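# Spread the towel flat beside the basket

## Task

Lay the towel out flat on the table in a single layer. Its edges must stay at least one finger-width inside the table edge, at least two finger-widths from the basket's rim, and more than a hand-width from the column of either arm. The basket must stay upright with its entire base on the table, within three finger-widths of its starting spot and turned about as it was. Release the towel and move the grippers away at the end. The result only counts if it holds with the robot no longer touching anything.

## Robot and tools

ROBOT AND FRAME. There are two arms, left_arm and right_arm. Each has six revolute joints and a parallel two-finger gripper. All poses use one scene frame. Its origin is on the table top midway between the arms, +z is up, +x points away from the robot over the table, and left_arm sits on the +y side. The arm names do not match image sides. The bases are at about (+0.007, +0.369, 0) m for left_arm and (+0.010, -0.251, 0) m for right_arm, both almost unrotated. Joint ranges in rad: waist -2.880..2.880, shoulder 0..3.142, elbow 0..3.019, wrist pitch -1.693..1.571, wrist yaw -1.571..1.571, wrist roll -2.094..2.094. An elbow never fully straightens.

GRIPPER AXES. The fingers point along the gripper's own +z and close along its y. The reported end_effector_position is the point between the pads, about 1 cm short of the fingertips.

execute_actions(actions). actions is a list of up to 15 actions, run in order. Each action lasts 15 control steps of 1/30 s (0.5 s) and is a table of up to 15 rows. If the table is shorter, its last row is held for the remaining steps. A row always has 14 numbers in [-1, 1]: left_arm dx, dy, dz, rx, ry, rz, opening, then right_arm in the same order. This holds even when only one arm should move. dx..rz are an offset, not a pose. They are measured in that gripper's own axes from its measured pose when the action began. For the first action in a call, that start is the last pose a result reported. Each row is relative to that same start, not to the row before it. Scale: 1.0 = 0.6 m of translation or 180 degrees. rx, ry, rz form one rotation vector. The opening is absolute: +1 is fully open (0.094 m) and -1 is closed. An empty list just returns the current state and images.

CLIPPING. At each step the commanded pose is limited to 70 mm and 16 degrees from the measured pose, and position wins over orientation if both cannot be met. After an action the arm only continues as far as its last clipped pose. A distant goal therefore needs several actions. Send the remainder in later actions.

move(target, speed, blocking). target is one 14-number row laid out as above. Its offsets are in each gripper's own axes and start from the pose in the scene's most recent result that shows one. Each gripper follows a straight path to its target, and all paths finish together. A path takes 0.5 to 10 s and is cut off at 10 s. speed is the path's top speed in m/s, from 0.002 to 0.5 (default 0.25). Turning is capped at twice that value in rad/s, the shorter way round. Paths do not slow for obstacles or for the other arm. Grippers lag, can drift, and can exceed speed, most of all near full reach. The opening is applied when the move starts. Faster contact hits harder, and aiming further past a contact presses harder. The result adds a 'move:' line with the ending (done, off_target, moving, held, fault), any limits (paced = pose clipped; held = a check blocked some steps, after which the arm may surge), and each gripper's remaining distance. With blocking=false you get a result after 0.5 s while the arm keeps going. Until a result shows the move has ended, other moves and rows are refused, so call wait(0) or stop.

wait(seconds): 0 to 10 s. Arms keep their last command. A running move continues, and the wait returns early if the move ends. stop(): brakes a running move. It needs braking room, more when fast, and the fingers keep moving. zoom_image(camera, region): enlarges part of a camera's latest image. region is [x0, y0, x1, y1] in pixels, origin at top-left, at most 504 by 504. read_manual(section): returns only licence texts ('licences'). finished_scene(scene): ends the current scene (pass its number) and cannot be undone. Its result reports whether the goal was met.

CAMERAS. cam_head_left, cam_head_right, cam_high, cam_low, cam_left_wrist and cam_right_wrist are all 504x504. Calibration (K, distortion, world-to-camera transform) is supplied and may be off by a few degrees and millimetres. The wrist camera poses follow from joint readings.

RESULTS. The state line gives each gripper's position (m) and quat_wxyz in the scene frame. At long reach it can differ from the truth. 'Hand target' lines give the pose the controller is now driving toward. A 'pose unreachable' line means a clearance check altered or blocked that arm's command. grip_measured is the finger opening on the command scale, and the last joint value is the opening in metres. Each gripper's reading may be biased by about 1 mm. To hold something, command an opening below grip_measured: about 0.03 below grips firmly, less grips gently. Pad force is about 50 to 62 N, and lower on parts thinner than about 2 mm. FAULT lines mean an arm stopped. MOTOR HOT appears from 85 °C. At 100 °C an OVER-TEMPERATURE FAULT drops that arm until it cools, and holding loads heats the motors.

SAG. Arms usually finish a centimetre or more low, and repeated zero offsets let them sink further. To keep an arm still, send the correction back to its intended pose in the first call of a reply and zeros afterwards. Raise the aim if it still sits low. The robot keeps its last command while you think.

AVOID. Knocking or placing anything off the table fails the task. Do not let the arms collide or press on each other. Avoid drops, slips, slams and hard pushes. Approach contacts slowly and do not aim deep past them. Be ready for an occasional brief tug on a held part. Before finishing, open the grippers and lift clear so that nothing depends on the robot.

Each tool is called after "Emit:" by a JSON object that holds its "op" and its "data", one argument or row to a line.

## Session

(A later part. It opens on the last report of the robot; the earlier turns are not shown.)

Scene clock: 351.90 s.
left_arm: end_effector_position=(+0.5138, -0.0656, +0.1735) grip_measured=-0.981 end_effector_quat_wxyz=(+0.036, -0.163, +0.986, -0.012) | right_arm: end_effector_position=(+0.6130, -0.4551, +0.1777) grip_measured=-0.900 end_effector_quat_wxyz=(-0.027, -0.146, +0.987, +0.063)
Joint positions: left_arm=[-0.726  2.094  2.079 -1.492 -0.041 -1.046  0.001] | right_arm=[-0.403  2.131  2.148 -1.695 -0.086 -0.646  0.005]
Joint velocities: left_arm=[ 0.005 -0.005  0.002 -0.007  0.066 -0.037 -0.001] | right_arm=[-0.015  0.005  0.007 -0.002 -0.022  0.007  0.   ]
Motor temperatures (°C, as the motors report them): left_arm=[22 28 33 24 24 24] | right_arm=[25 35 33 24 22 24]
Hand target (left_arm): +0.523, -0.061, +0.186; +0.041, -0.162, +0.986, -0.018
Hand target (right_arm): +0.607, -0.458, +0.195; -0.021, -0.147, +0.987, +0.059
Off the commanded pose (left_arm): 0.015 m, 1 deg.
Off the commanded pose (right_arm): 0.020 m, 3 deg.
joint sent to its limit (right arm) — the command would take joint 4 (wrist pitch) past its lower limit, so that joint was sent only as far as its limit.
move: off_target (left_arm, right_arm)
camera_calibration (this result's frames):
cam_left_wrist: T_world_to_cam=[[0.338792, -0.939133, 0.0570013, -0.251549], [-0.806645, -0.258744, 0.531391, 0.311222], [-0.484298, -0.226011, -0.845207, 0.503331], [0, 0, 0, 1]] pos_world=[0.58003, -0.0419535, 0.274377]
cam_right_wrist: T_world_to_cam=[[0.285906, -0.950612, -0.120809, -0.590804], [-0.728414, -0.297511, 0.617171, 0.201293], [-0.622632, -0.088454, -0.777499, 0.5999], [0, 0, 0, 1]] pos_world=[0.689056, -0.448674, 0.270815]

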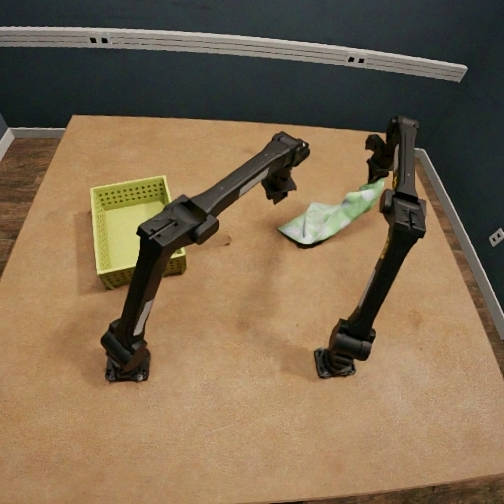

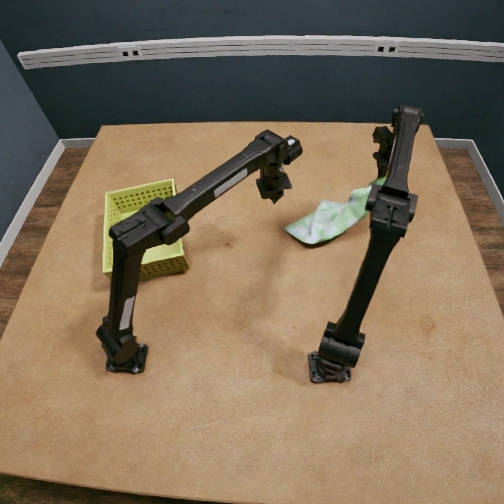

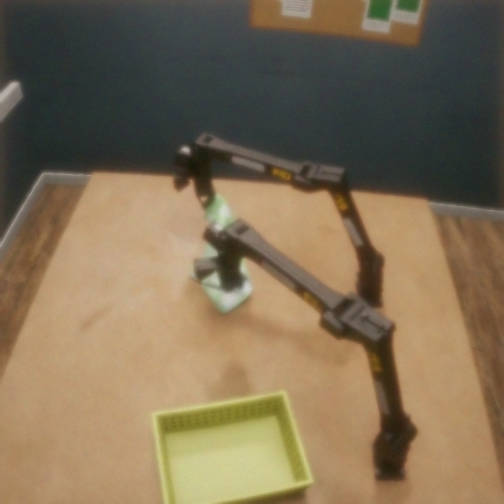

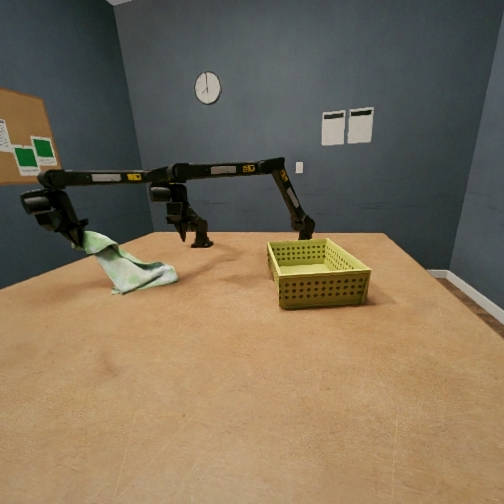

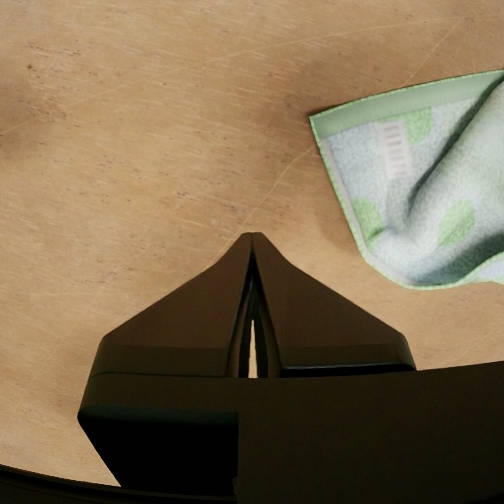

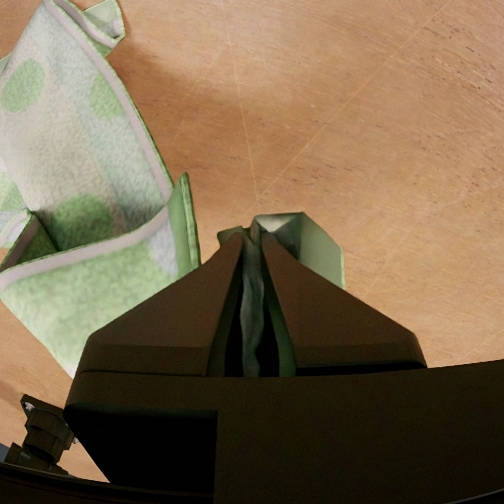

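Emit:
{"op": "execute_actions", "data": {
  "actions": [
    [[-0.08,-0.15,0.1,0,0,0,-1,0,0,0,0,0,0,-1]],
    [[-0.03,-0.06,0.12,0,0,0,-1,0,0,0,0,0,0,-1]],
    [[0,0,0.1,0,0,0,-1,0,0,0,0,0,0,-1]],
    [[0,0,0.06,0,0,0,-1,0,0,0,0,0,0,-1]]
  ]
}}

Emit:
{"op": "move", "data": {
  "target": [0,0,0.03,0,0,0,-1,0.19,-0.13,0.2,0,0,0,-1],
  "speed": 0.05
}}

Scene clock: 363.10 s.
left_arm: end_effector_position=(+0.6223, -0.1607, +0.0075) grip_measured=-0.982 end_effector_quat_wxyz=(+0.067, -0.163, +0.983, -0.049) | right_arm: end_effector_position=(+0.6130, -0.4551, +0.1777) grip_measured=-0.900 end_effector_quat_wxyz=(-0.027, -0.146, +0.987, +0.063)
Joint positions: left_arm=[-0.726  2.678  2.706 -1.439 -0.041 -1.046  0.001] | right_arm=[-0.403  2.131  2.148 -1.695 -0.086 -0.646  0.005]
Joint velocities: left_arm=[-0.015  0.005 -0.007  0.027 -0.022 -0.022  0.   ] | right_arm=[ 0.005  0.005  0.002 -0.002  0.022 -0.022 -0.   ]
Motor temperatures (°C, as the motors report them): left_arm=[22 29 35 24 24 24] | right_arm=[25 35 33 24 22 24]
Hand target (left_arm): +0.621, -0.158, -0.028; +0.058, -0.163, +0.984, -0.038
Hand target (right_arm): +0.613, -0.455, +0.178; -0.027, -0.146, +0.987, +0.063
Off the commanded pose (left_arm): 0.037 m, 2 deg.
Off the commanded pose (right_arm): 0.000 m, 0 deg.
elbow stopped short (left arm): the move would have taken joint 3 (elbow) straighter than the controller allows; a more bent joint 3 avoids this.
camera_calibration (this result's frames):
cam_left_wrist: T_world_to_cam=[[0.331643, -0.932869, 0.140603, -0.363277], [-0.843491, -0.226456, 0.487073, 0.490756], [-0.422535, -0.280132, -0.861969, 0.347122], [0, 0, 0, 1]] pos_world=[0.681097, -0.130515, 0.111252]
cam_right_wrist: T_world_to_cam=[[0.285906, -0.950612, -0.120809, -0.590804], [-0.728414, -0.297511, 0.617171, 0.201293], [-0.622632, -0.088454, -0.777499, 0.5999], [0, 0, 0, 1]] pos_world=[0.689056, -0.448674, 0.270815]

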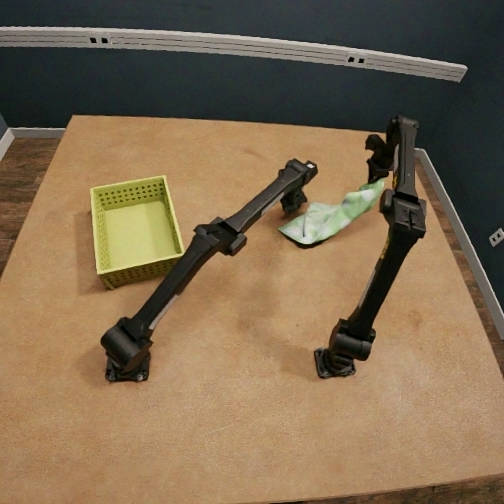

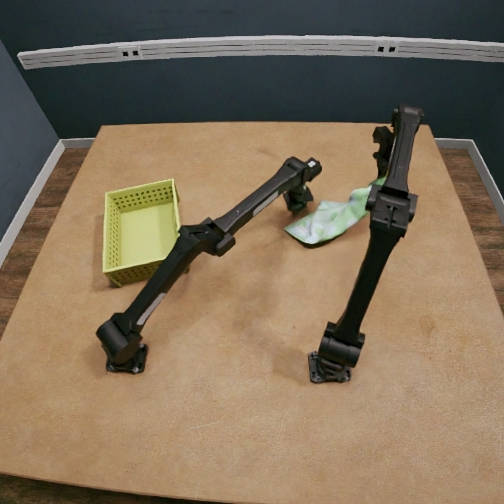

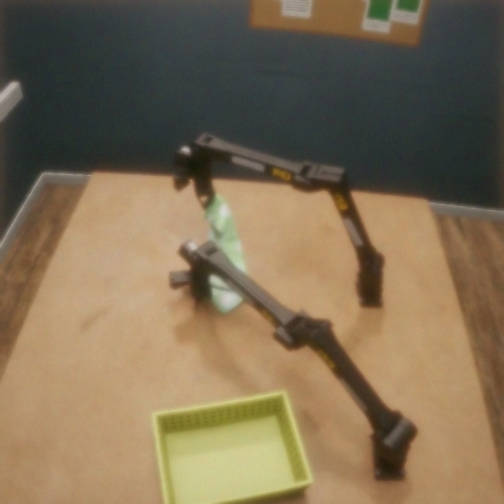

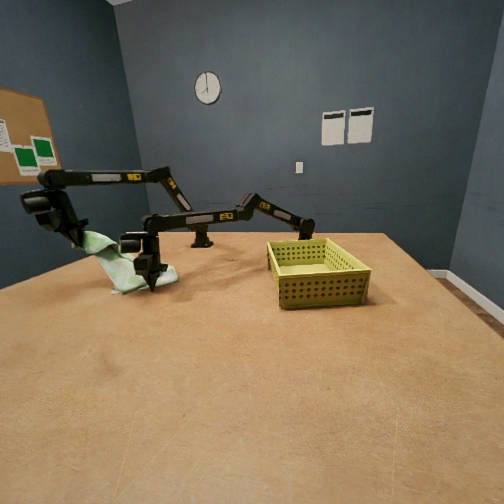

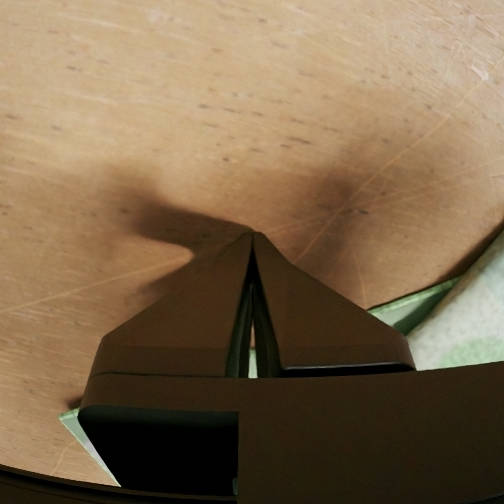

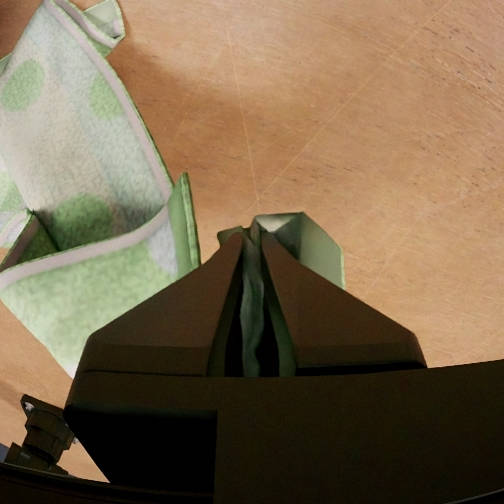

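Scene clock: 367.10 s.
left_arm: end_effector_position=(+0.6244, -0.1626, +0.0098) grip_measured=-0.982 end_effector_quat_wxyz=(+0.071, -0.163, +0.983, -0.054) | right_arm: end_effector_position=(+0.5160, -0.5399, +0.0366) grip_measured=-0.900 end_effector_quat_wxyz=(-0.040, -0.142, +0.986, +0.081)
Joint positions: left_arm=[-0.726  2.675  2.706 -1.429 -0.041 -1.046  0.001] | right_arm=[-0.594  2.093  1.7   -1.342 -0.075 -0.831  0.005]
Joint velocities: left_arm=[ 0.005 -0.005 -0.002  0.007  0.051 -0.007  0.001] | right_arm=[-0.015 -0.005  0.002 -0.017 -0.037  0.037 -0.001]
Motor temperatures (°C, as the motors report them): left_arm=[22 29 34 24 24 24] | right_arm=[25 35 33 24 22 24]
Hand target (left_arm): +0.624, -0.162, -0.010; +0.067, -0.163, +0.983, -0.049
Hand target (right_arm): +0.519, -0.546, +0.050; -0.026, -0.146, +0.987, +0.066
Off the commanded pose (left_arm): 0.020 m, 1 deg.
Off the commanded pose (right_arm): 0.018 m, 3 deg.
move: off_target (left_arm, right_arm)
camera_calibration (this result's frames):
cam_left_wrist: T_world_to_cam=[[0.330217, -0.931619, 0.1518, -0.365087], [-0.848212, -0.22232, 0.48074, 0.494736], [-0.414118, -0.287507, -0.863624, 0.343], [0, 0, 0, 1]] pos_world=[0.682241, -0.131517, 0.113803]
cam_right_wrist: T_world_to_cam=[[0.275405, -0.948217, -0.158227, -0.65267], [-0.710728, -0.311664, 0.630659, 0.1753], [-0.647316, -0.0612302, -0.759758, 0.449046], [0, 0, 0, 1]] pos_world=[0.595014, -0.536743, 0.127342]

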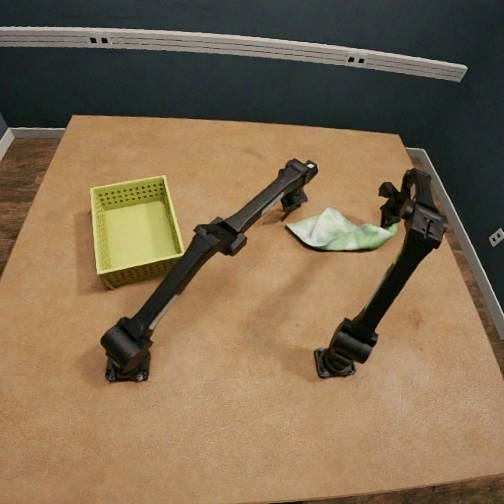

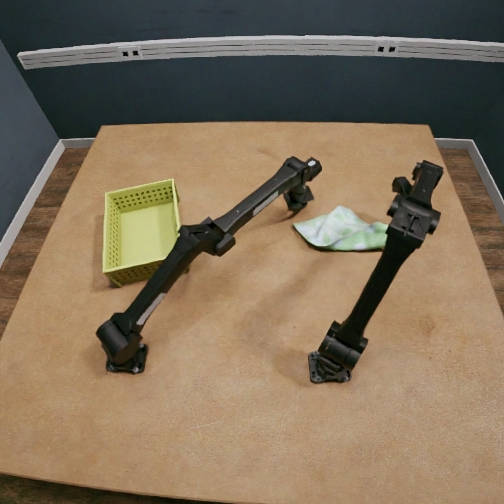

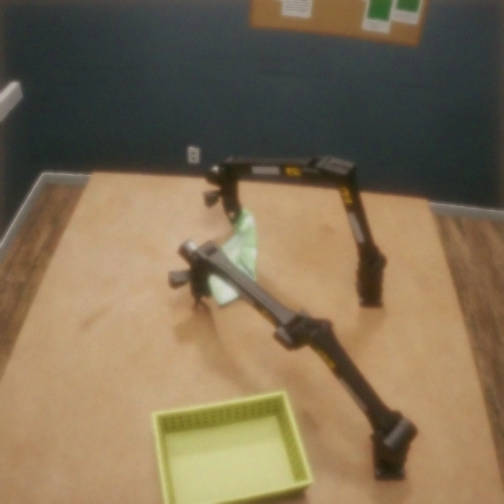

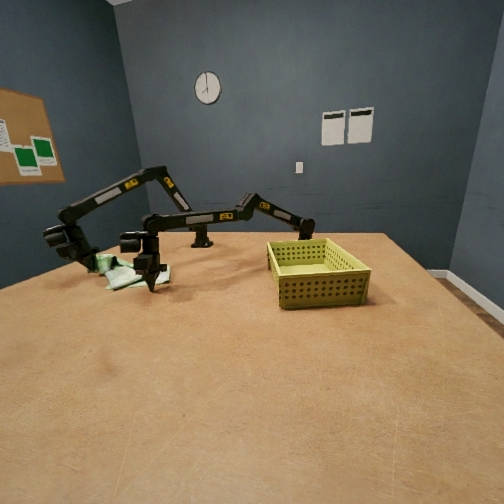

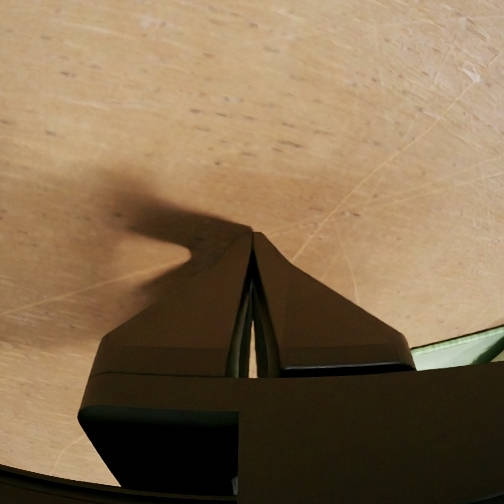

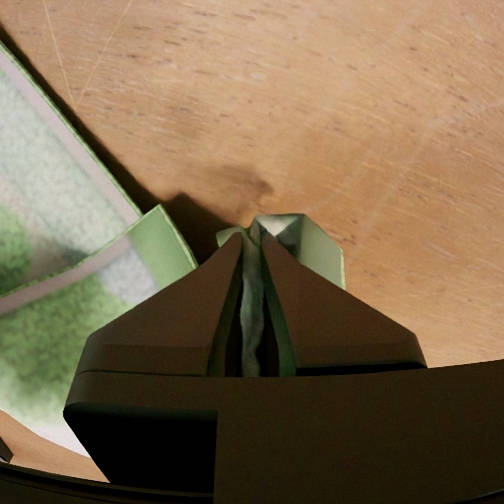

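Emit:
{"op": "move", "data": {
  "target": [0.5,0.5,-0.3,0,0,0,1,0,0,-0.15,0,0,0,-1],
  "speed": 0.2
}}

Emit:
{"op": "move", "data": {
  "target": [0,0,0,0,0,0,1,-0.1,0.7,-0.7,0,0,0,-1],
  "speed": 0.12
}}

Scene clock: 376.00 s.
left_arm: end_effector_position=(+0.2259, +0.0309, +0.1206) grip_measured=+1.000 end_effector_quat_wxyz=(+0.076, -0.158, +0.982, -0.068) | right_arm: end_effector_position=(+0.5138, -0.5414, +0.0940) grip_measured=-0.900 end_effector_quat_wxyz=(-0.063, -0.139, +0.983, +0.100)
Joint positions: left_arm=[-1.042  1.358  0.945 -0.975 -0.092 -1.347  0.094] | right_arm=[-0.598  2.081  1.83  -1.545 -0.075 -0.834  0.005]
Joint velocities: left_arm=[-0.015  0.005 -0.002 -0.017  0.007 -0.051  0.   ] | right_arm=[ 0.005  0.005  0.007 -0.002 -0.095  0.022  0.   ]
Motor temperatures (°C, as the motors report them): left_arm=[22 29 34 24 24 24] | right_arm=[25 35 33 24 22 24]
Hand target (left_arm): +0.220, +0.036, +0.114; +0.072, -0.163, +0.982, -0.054
Hand target (right_arm): +0.522, -0.552, +0.125; -0.040, -0.142, +0.986, +0.080
Off the commanded pose (left_arm): 0.011 m, 2 deg.
Off the commanded pose (right_arm): 0.035 m, 4 deg.
move: off_target (left_arm, right_arm)
camera_calibration (this result's frames):
cam_left_wrist: T_world_to_cam=[[0.317039, -0.931168, 0.180036, -0.0705402], [-0.858342, -0.20097, 0.472081, 0.149044], [-0.403405, -0.3042, -0.862976, 0.327296], [0, 0, 0, 1]] pos_world=[0.282328, 0.0638321, 0.224787]
cam_right_wrist: T_world_to_cam=[[0.264489, -0.942871, -0.202582, -0.631699], [-0.677631, -0.331164, 0.656618, 0.106999], [-0.686194, -0.0363929, -0.726508, 0.521434], [0, 0, 0, 1]] pos_world=[0.597388, -0.5412, 0.180598]

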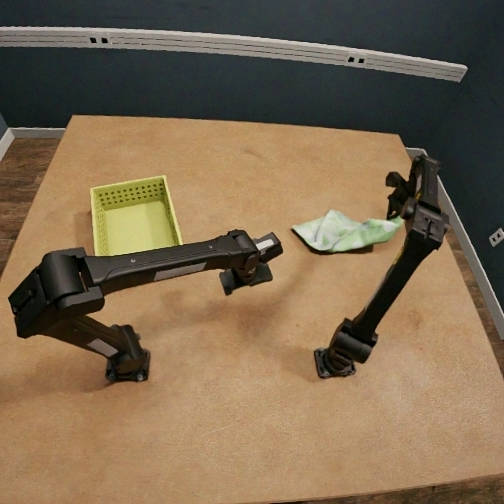

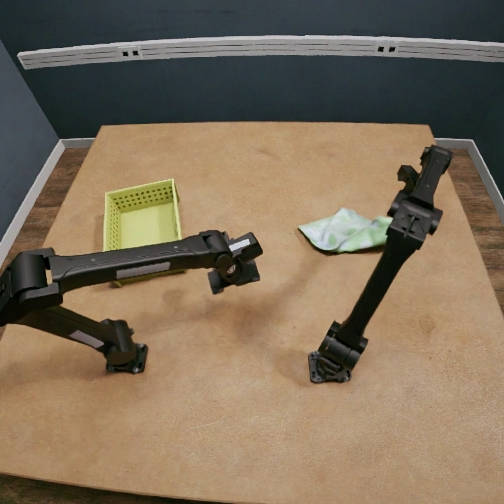

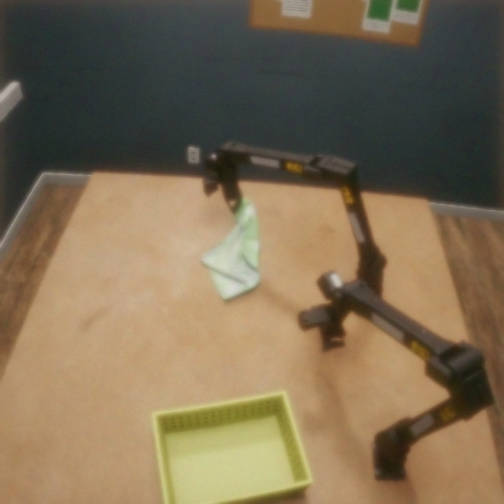

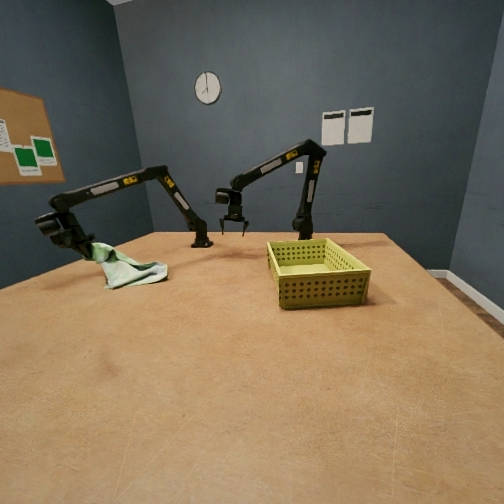

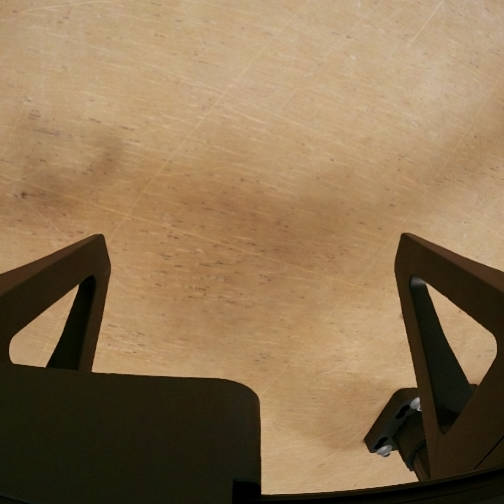

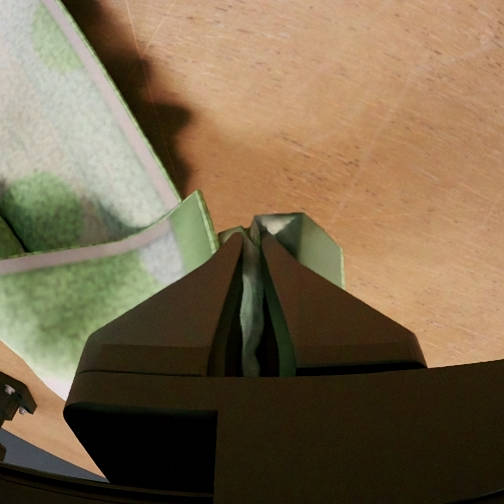

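Scene clock: 381.73 s.
left_arm: end_effector_position=(+0.2259, +0.0309, +0.1206) grip_measured=+1.000 end_effector_quat_wxyz=(+0.076, -0.158, +0.982, -0.068) | right_arm: end_effector_position=(+0.5206, -0.1992, +0.5669) grip_measured=-0.900 end_effector_quat_wxyz=(+0.304, -0.117, +0.942, +0.084)
Joint positions: left_arm=[-1.042  1.358  0.945 -0.975 -0.092 -1.347  0.094] | right_arm=[-0.022  1.572  2.308 -1.697 -0.213 -0.147  0.005]
Joint velocities: left_arm=[-0.015 -0.005  0.007  0.002 -0.037 -0.022  0.   ] | right_arm=[-0.005 -0.015 -0.002 -0.012 -0.066 -0.051 -0.001]
Motor temperatures (°C, as the motors report them): left_arm=[22 28 34 24 24 24] | right_arm=[25 35 34 24 22 24]
Hand target (left_arm): +0.226, +0.031, +0.121; +0.076, -0.158, +0.982, -0.068
Hand target (right_arm): +0.519, -0.202, +0.578; +0.313, -0.109, +0.939, +0.087
Off the commanded pose (left_arm): 0.000 m, 0 deg.
Off the commanded pose (right_arm): 0.021 m, 43 deg; orientation clipped at the last step of the last action.
joint sent to its limit (right arm) — the command would take joint 4 (wrist pitch) past its lower limit, so that joint was sent only as far as its limit.
move: off_target (right_arm); limits=paced
camera_calibration (this result's frames):
cam_left_wrist: T_world_to_cam=[[0.317039, -0.931168, 0.180036, -0.0705402], [-0.858342, -0.20097, 0.472081, 0.149044], [-0.403405, -0.3042, -0.862976, 0.327296], [0, 0, 0, 1]] pos_world=[0.282328, 0.0638321, 0.224787]
cam_right_wrist: T_world_to_cam=[[0.265159, -0.961149, -0.0767005, -0.290414], [-0.963961, -0.266041, 0.00132933, 0.447974], [-0.0216831, 0.0735837, -0.997053, 0.711464], [0, 0, 0, 1]] pos_world=[0.524262, -0.212304, 0.686497]

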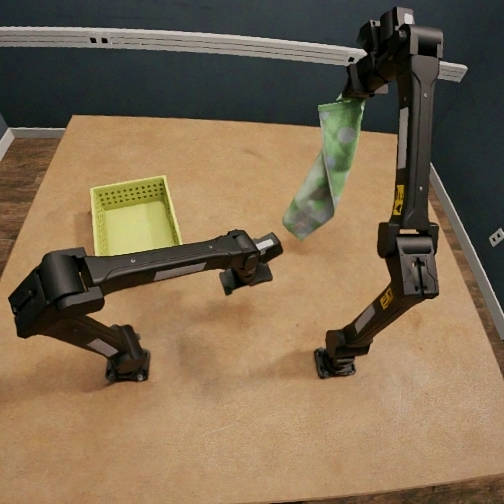

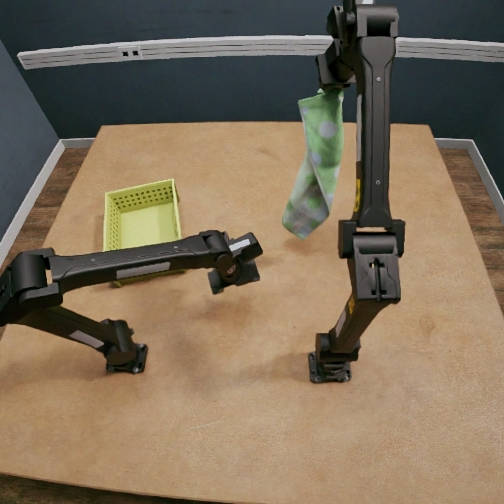

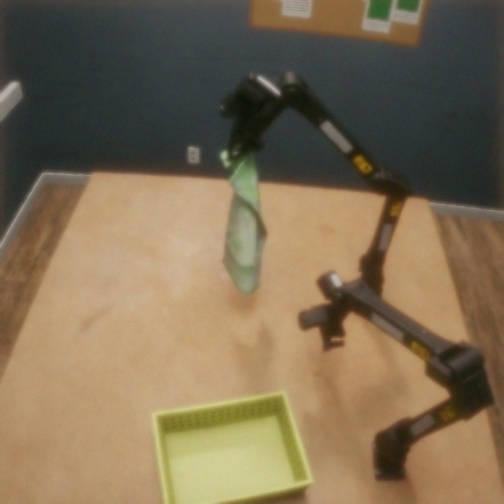

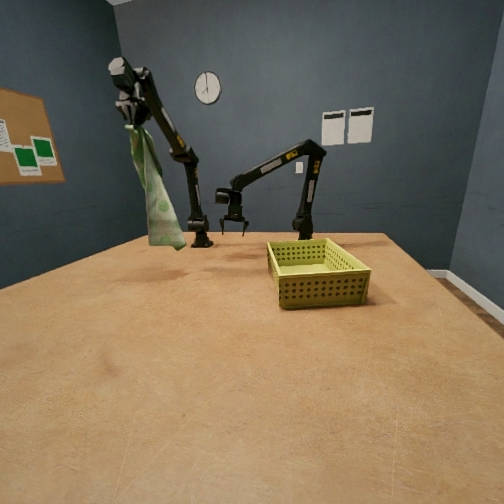

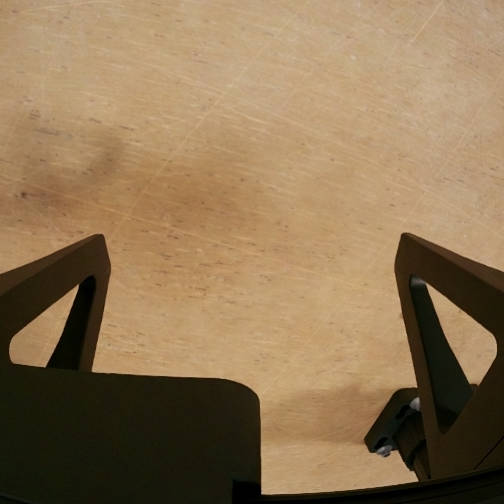

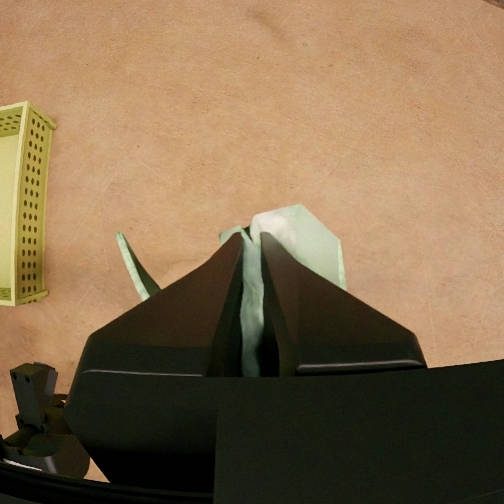

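Emit:
{"op": "move", "data": {
  "target": [0,0.25,-0.1,0,0,0,1,0.263,0.09,-0.184,0,0,0,-1],
  "speed": 0.1
}}

Scene clock: 400.07 s.
left_arm: end_effector_position=(+0.1726, +0.1697, +0.1610) grip_measured=+1.000 end_effector_quat_wxyz=(+0.083, -0.160, +0.980, -0.079) | right_arm: end_effector_position=(+0.3239, -0.2010, +0.5623) grip_measured=-0.900 end_effector_quat_wxyz=(+0.314, -0.118, +0.938, +0.083)
Joint positions: left_arm=[-0.933  0.869  0.704 -1.188 -0.073 -1.243  0.094] | right_arm=[-0.001  1.06   1.821 -1.698 -0.2   -0.131  0.005]
Joint velocities: left_arm=[-0.005  0.015  0.002 -0.022  0.007  0.022  0.   ] | right_arm=[-0.005 -0.005 -0.012 -0.012 -0.022  0.022 -0.   ]
Motor temperatures (°C, as the motors report them): left_arm=[22 27 33 24 24 24] | right_arm=[25 33 34 24 22 24]
Hand target (left_arm): +0.170, +0.177, +0.156; +0.076, -0.158, +0.982, -0.068
Hand target (right_arm): +0.321, -0.200, +0.562; +0.309, -0.116, +0.940, +0.083
Off the commanded pose (left_arm): 0.010 m, 2 deg.
Off the commanded pose (right_arm): 0.006 m, 1 deg.
joint sent to its limit (right arm) — the command would take joint 4 (wrist pitch) past its lower limit, so that joint was sent only as far as its limit.
move: done
camera_calibration (this result's frames):
cam_left_wrist: T_world_to_cam=[[0.317625, -0.925949, 0.204287, 0.0634828], [-0.865087, -0.19476, 0.462269, 0.113807], [-0.38825, -0.323554, -0.862887, 0.383579], [0, 0, 0, 1]] pos_world=[0.227214, 0.205056, 0.265407]
cam_right_wrist: T_world_to_cam=[[0.267495, -0.960967, -0.0706388, -0.244408], [-0.963559, -0.266771, -0.0196602, 0.269388], [0.0000483461, 0.0733237, -0.997308, 0.695798], [0, 0, 0, 1]] pos_world=[0.324916, -0.214022, 0.681957]

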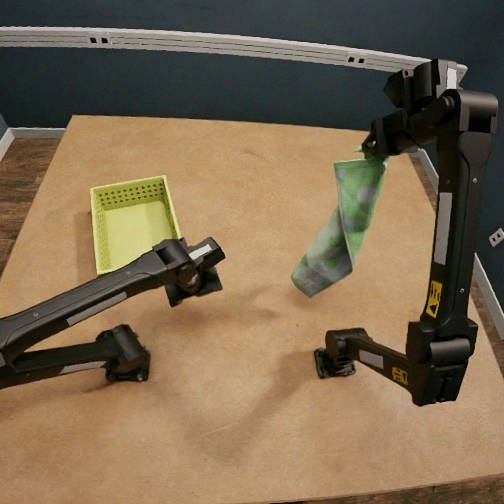

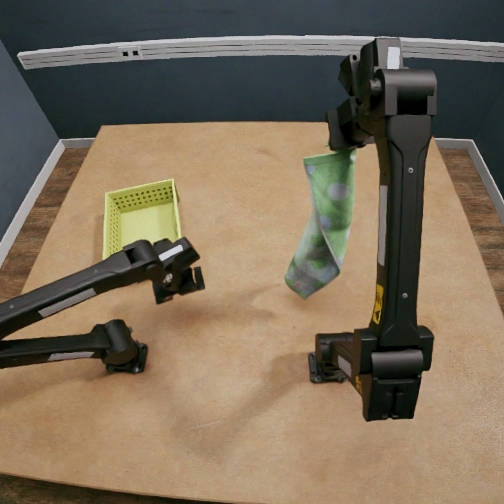

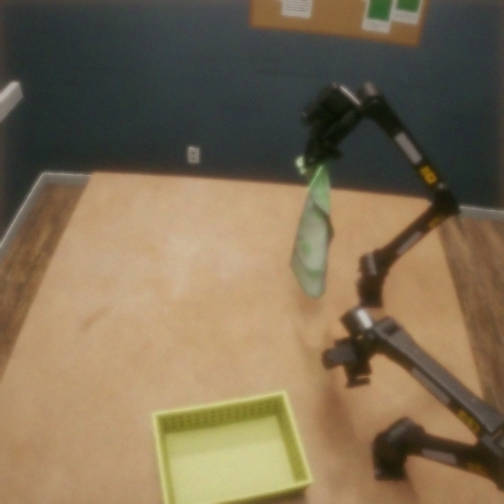

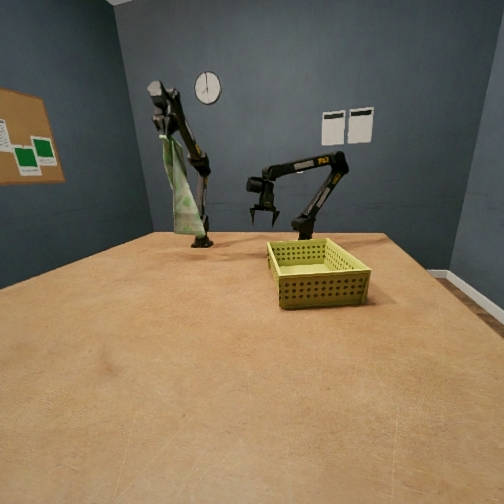

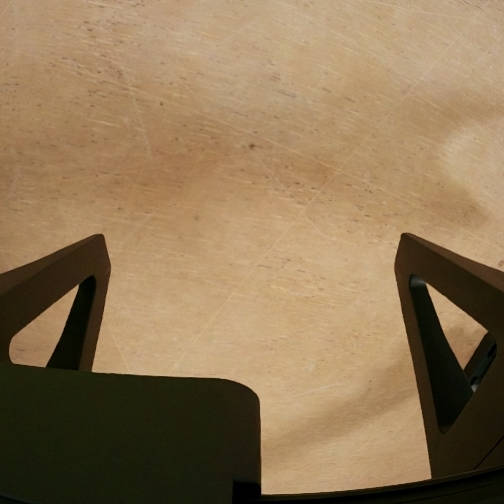

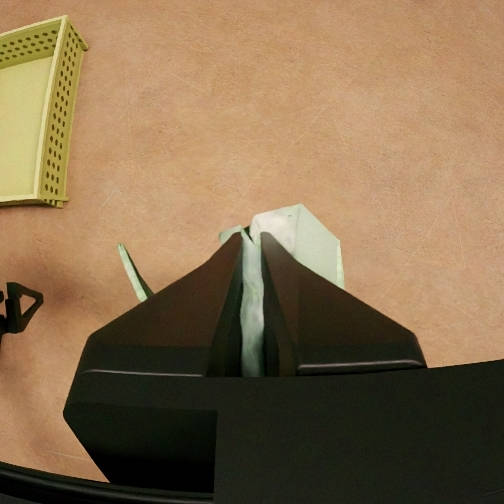

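Emit:
{"op": "move", "data": {
  "target": [0,0,0,0,0,0,1, -0.11,-0.72,0.26,0,0.18,0,-1],
  "speed": 0.12
}}

Emit:
{"op": "execute_actions", "data": {
  "actions": [
    [[0,0,0,0,0,0,1,0,0,0,0,0,0,0.4]],
    [[0,0,0,0,0,0,1,0,0,-0.15,0,0,0,0.4]],
    [[0,0,0,0,0,0,1,0.3,0,-0.3,0,0,0,0.4]],
    [[0,0,0,0,0,0,1,0.3,0,-0.1,0,0,0,0.4]]
  ]
}}

Scene clock: 416.33 s.
left_arm: end_effector_position=(+0.1726, +0.1697, +0.1610) grip_measured=+1.000 end_effector_quat_wxyz=(+0.083, -0.160, +0.980, -0.079) | right_arm: end_effector_position=(+0.5847, -0.5634, +0.4255) grip_measured=-0.900 end_effector_quat_wxyz=(+0.213, -0.108, +0.970, -0.050)
Joint positions: left_arm=[-0.933  0.869  0.704 -1.188 -0.073 -1.242  0.094] | right_arm=[-0.597  1.959  2.491 -1.698 -0.176 -0.728  0.005]
Joint velocities: left_arm=[-0.024  0.005 -0.002 -0.017  0.022 -0.051  0.   ] | right_arm=[-0.015  0.005  0.027  0.007 -0.081 -0.022 -0.002]
Motor temperatures (°C, as the motors report them): left_arm=[22 26 33 24 24 24] | right_arm=[25 32 34 24 22 24]
Hand target (left_arm): +0.173, +0.170, +0.161; +0.083, -0.161, +0.980, -0.079
Hand target (right_arm): +0.583, -0.565, +0.446; +0.226, -0.112, +0.965, -0.065
Off the commanded pose (left_arm): 0.000 m, 0 deg.
Off the commanded pose (right_arm): 0.020 m, 23 deg; orientation clipped at the last step of the last action.
joint sent to its limit (right arm) — the command would take joint 4 (wrist pitch) past its lower limit, so that joint was sent only as far as its limit.
move: off_target (right_arm); limits=paced
camera_calibration (this result's frames):
cam_left_wrist: T_world_to_cam=[[0.316563, -0.926346, 0.204135, 0.063758], [-0.865372, -0.193895, 0.4621, 0.113737], [-0.388484, -0.322936, -0.863014, 0.383535], [0, 0, 0, 1]] pos_world=[0.227238, 0.204972, 0.265423]
cam_right_wrist: T_world_to_cam=[[0.18424, -0.970841, 0.153375, -0.724312], [-0.965353, -0.149399, 0.213947, 0.389079], [-0.184794, -0.187478, -0.964729, 0.533206], [0, 0, 0, 1]] pos_world=[0.607579, -0.545099, 0.542248]

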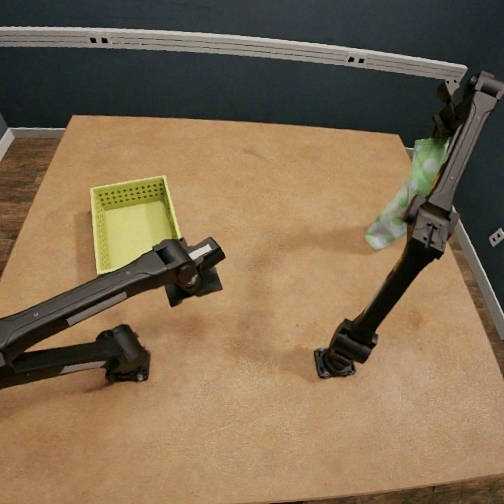

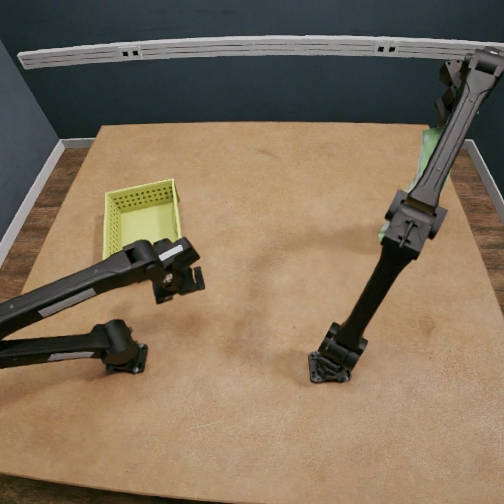

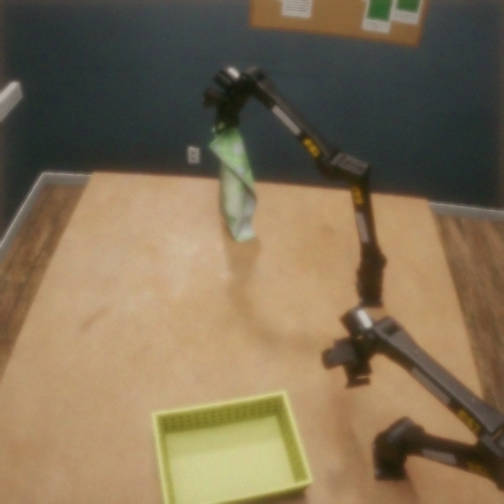

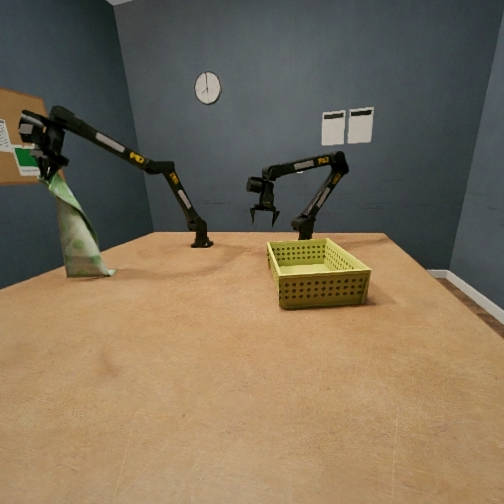

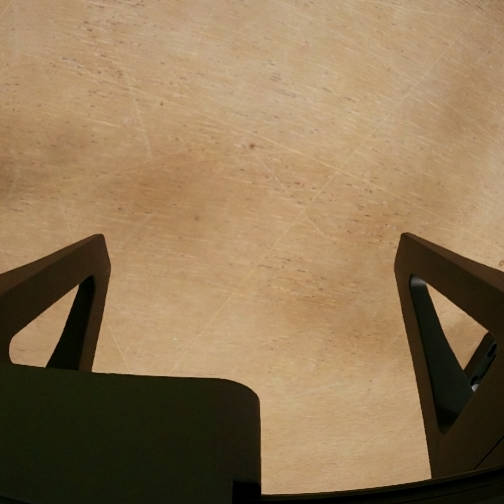

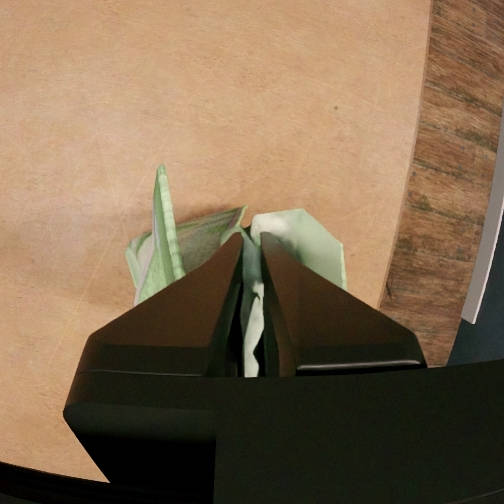

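Scene clock: 418.33 s.
left_arm: end_effector_position=(+0.1726, +0.1697, +0.1610) grip_measured=+1.000 end_effector_quat_wxyz=(+0.083, -0.160, +0.980, -0.079) | right_arm: end_effector_position=(+0.1654, -0.6231, +0.4671) grip_measured=+0.398 end_effector_quat_wxyz=(+0.284, -0.015, +0.954, -0.097)
Joint positions: left_arm=[-0.933  0.869  0.704 -1.188 -0.073 -1.242  0.094] | right_arm=[-1.445  1.283  1.73  -1.699 -0.528 -1.336  0.066]
Joint velocities: left_arm=[-0.005 -0.005 -0.017 -0.002  0.037  0.022  0.   ] | right_arm=[ 0.181  0.015 -0.012  0.022 -0.11  -0.286 -0.002]
Motor temperatures (°C, as the motors report them): left_arm=[22 26 33 24 24 24] | right_arm=[25 32 34 24 22 24]
Hand target (left_arm): +0.173, +0.170, +0.161; +0.083, -0.160, +0.980, -0.079
Hand target (right_arm): +0.174, -0.617, +0.470; +0.285, -0.051, +0.952, -0.100
Off the commanded pose (left_arm): 0.000 m, 0 deg.
Off the commanded pose (right_arm): 0.011 m, 6 deg.
joint sent to its limit (right arm) — the command would take joint 4 (wrist pitch) past its lower limit, so that joint was sent only as far as its limit.
camera_calibration (this result's frames):
cam_left_wrist: T_world_to_cam=[[0.316563, -0.926346, 0.204135, 0.063758], [-0.865372, -0.193895, 0.4621, 0.113737], [-0.388484, -0.322936, -0.863014, 0.383535], [0, 0, 0, 1]] pos_world=[0.227238, 0.204972, 0.265423]
cam_right_wrist: T_world_to_cam=[[-0.0312055, -0.978354, 0.204571, -0.704341], [-0.997655, 0.0429623, 0.0532826, 0.16674], [-0.0609182, -0.202429, -0.9774, 0.460795], [0, 0, 0, 1]] pos_world=[0.172441, -0.60298, 0.585584]

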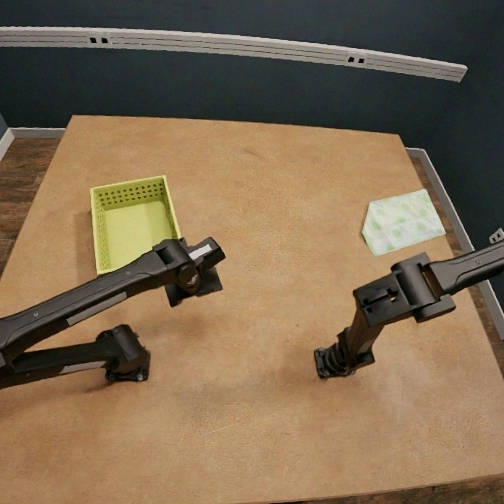

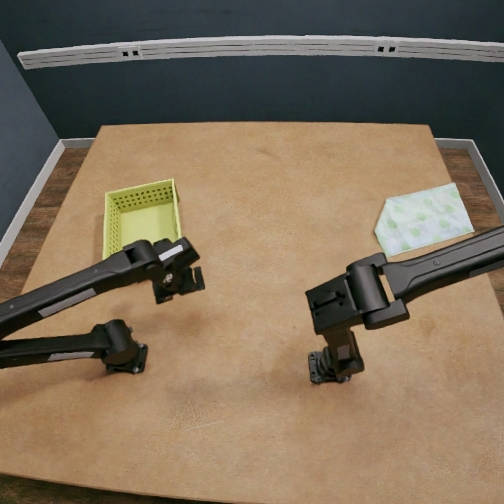

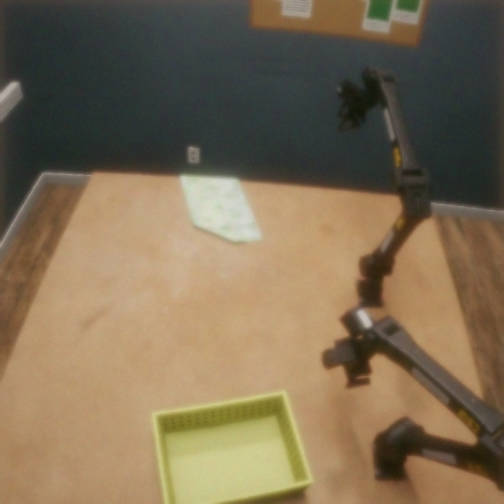

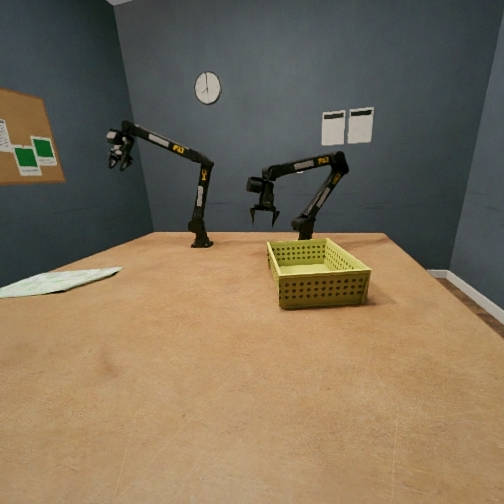

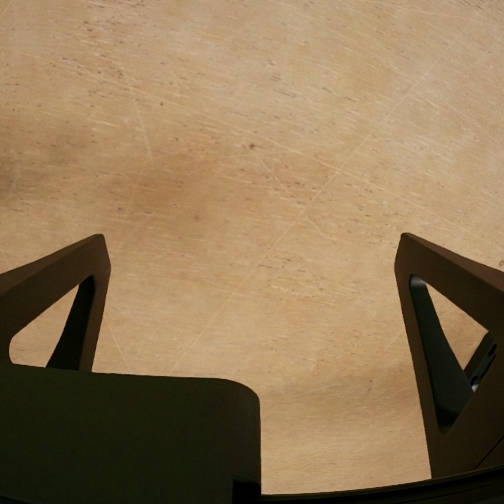

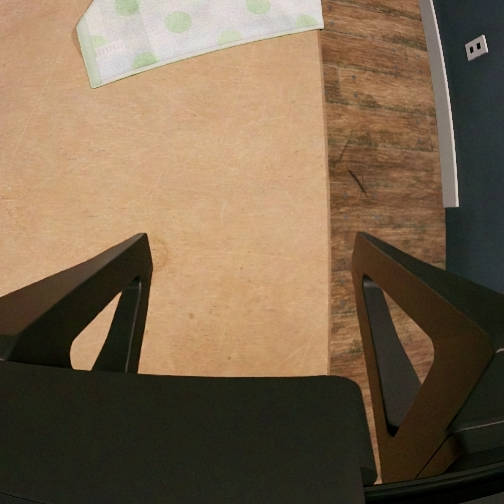

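Emit:
{"op": "zoom_image", "data": {
  "camera": "cam_head_right",
  "region": [340,150,504,280]
}}

Emit:
{"op": "zoom_image", "data": {
  "camera": "cam_high",
  "region": [140,140,300,270]
}}

Region (340, 150, 504, 280) of cam_head_right's 504x504 image, scaled by 3.073, with more detail than that image has; it fills the top 400 rows of this view, and the rest is white.

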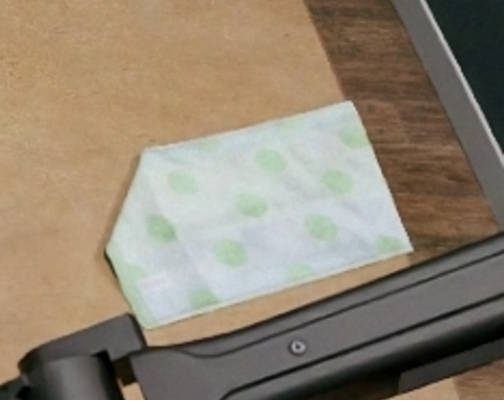

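Region (140, 140, 300, 270) of cam_high's 504x504 image, scaled by 3.150, with more detail than that image has; it fills the top 410 rows of this view, and the rest is white.

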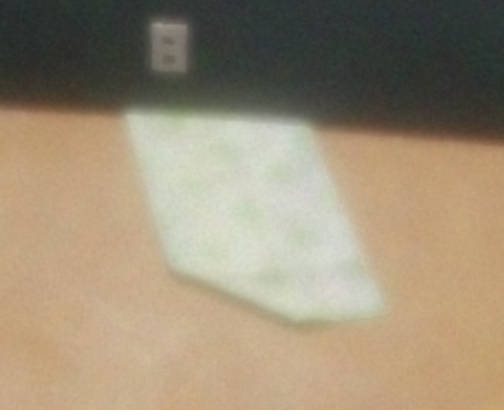

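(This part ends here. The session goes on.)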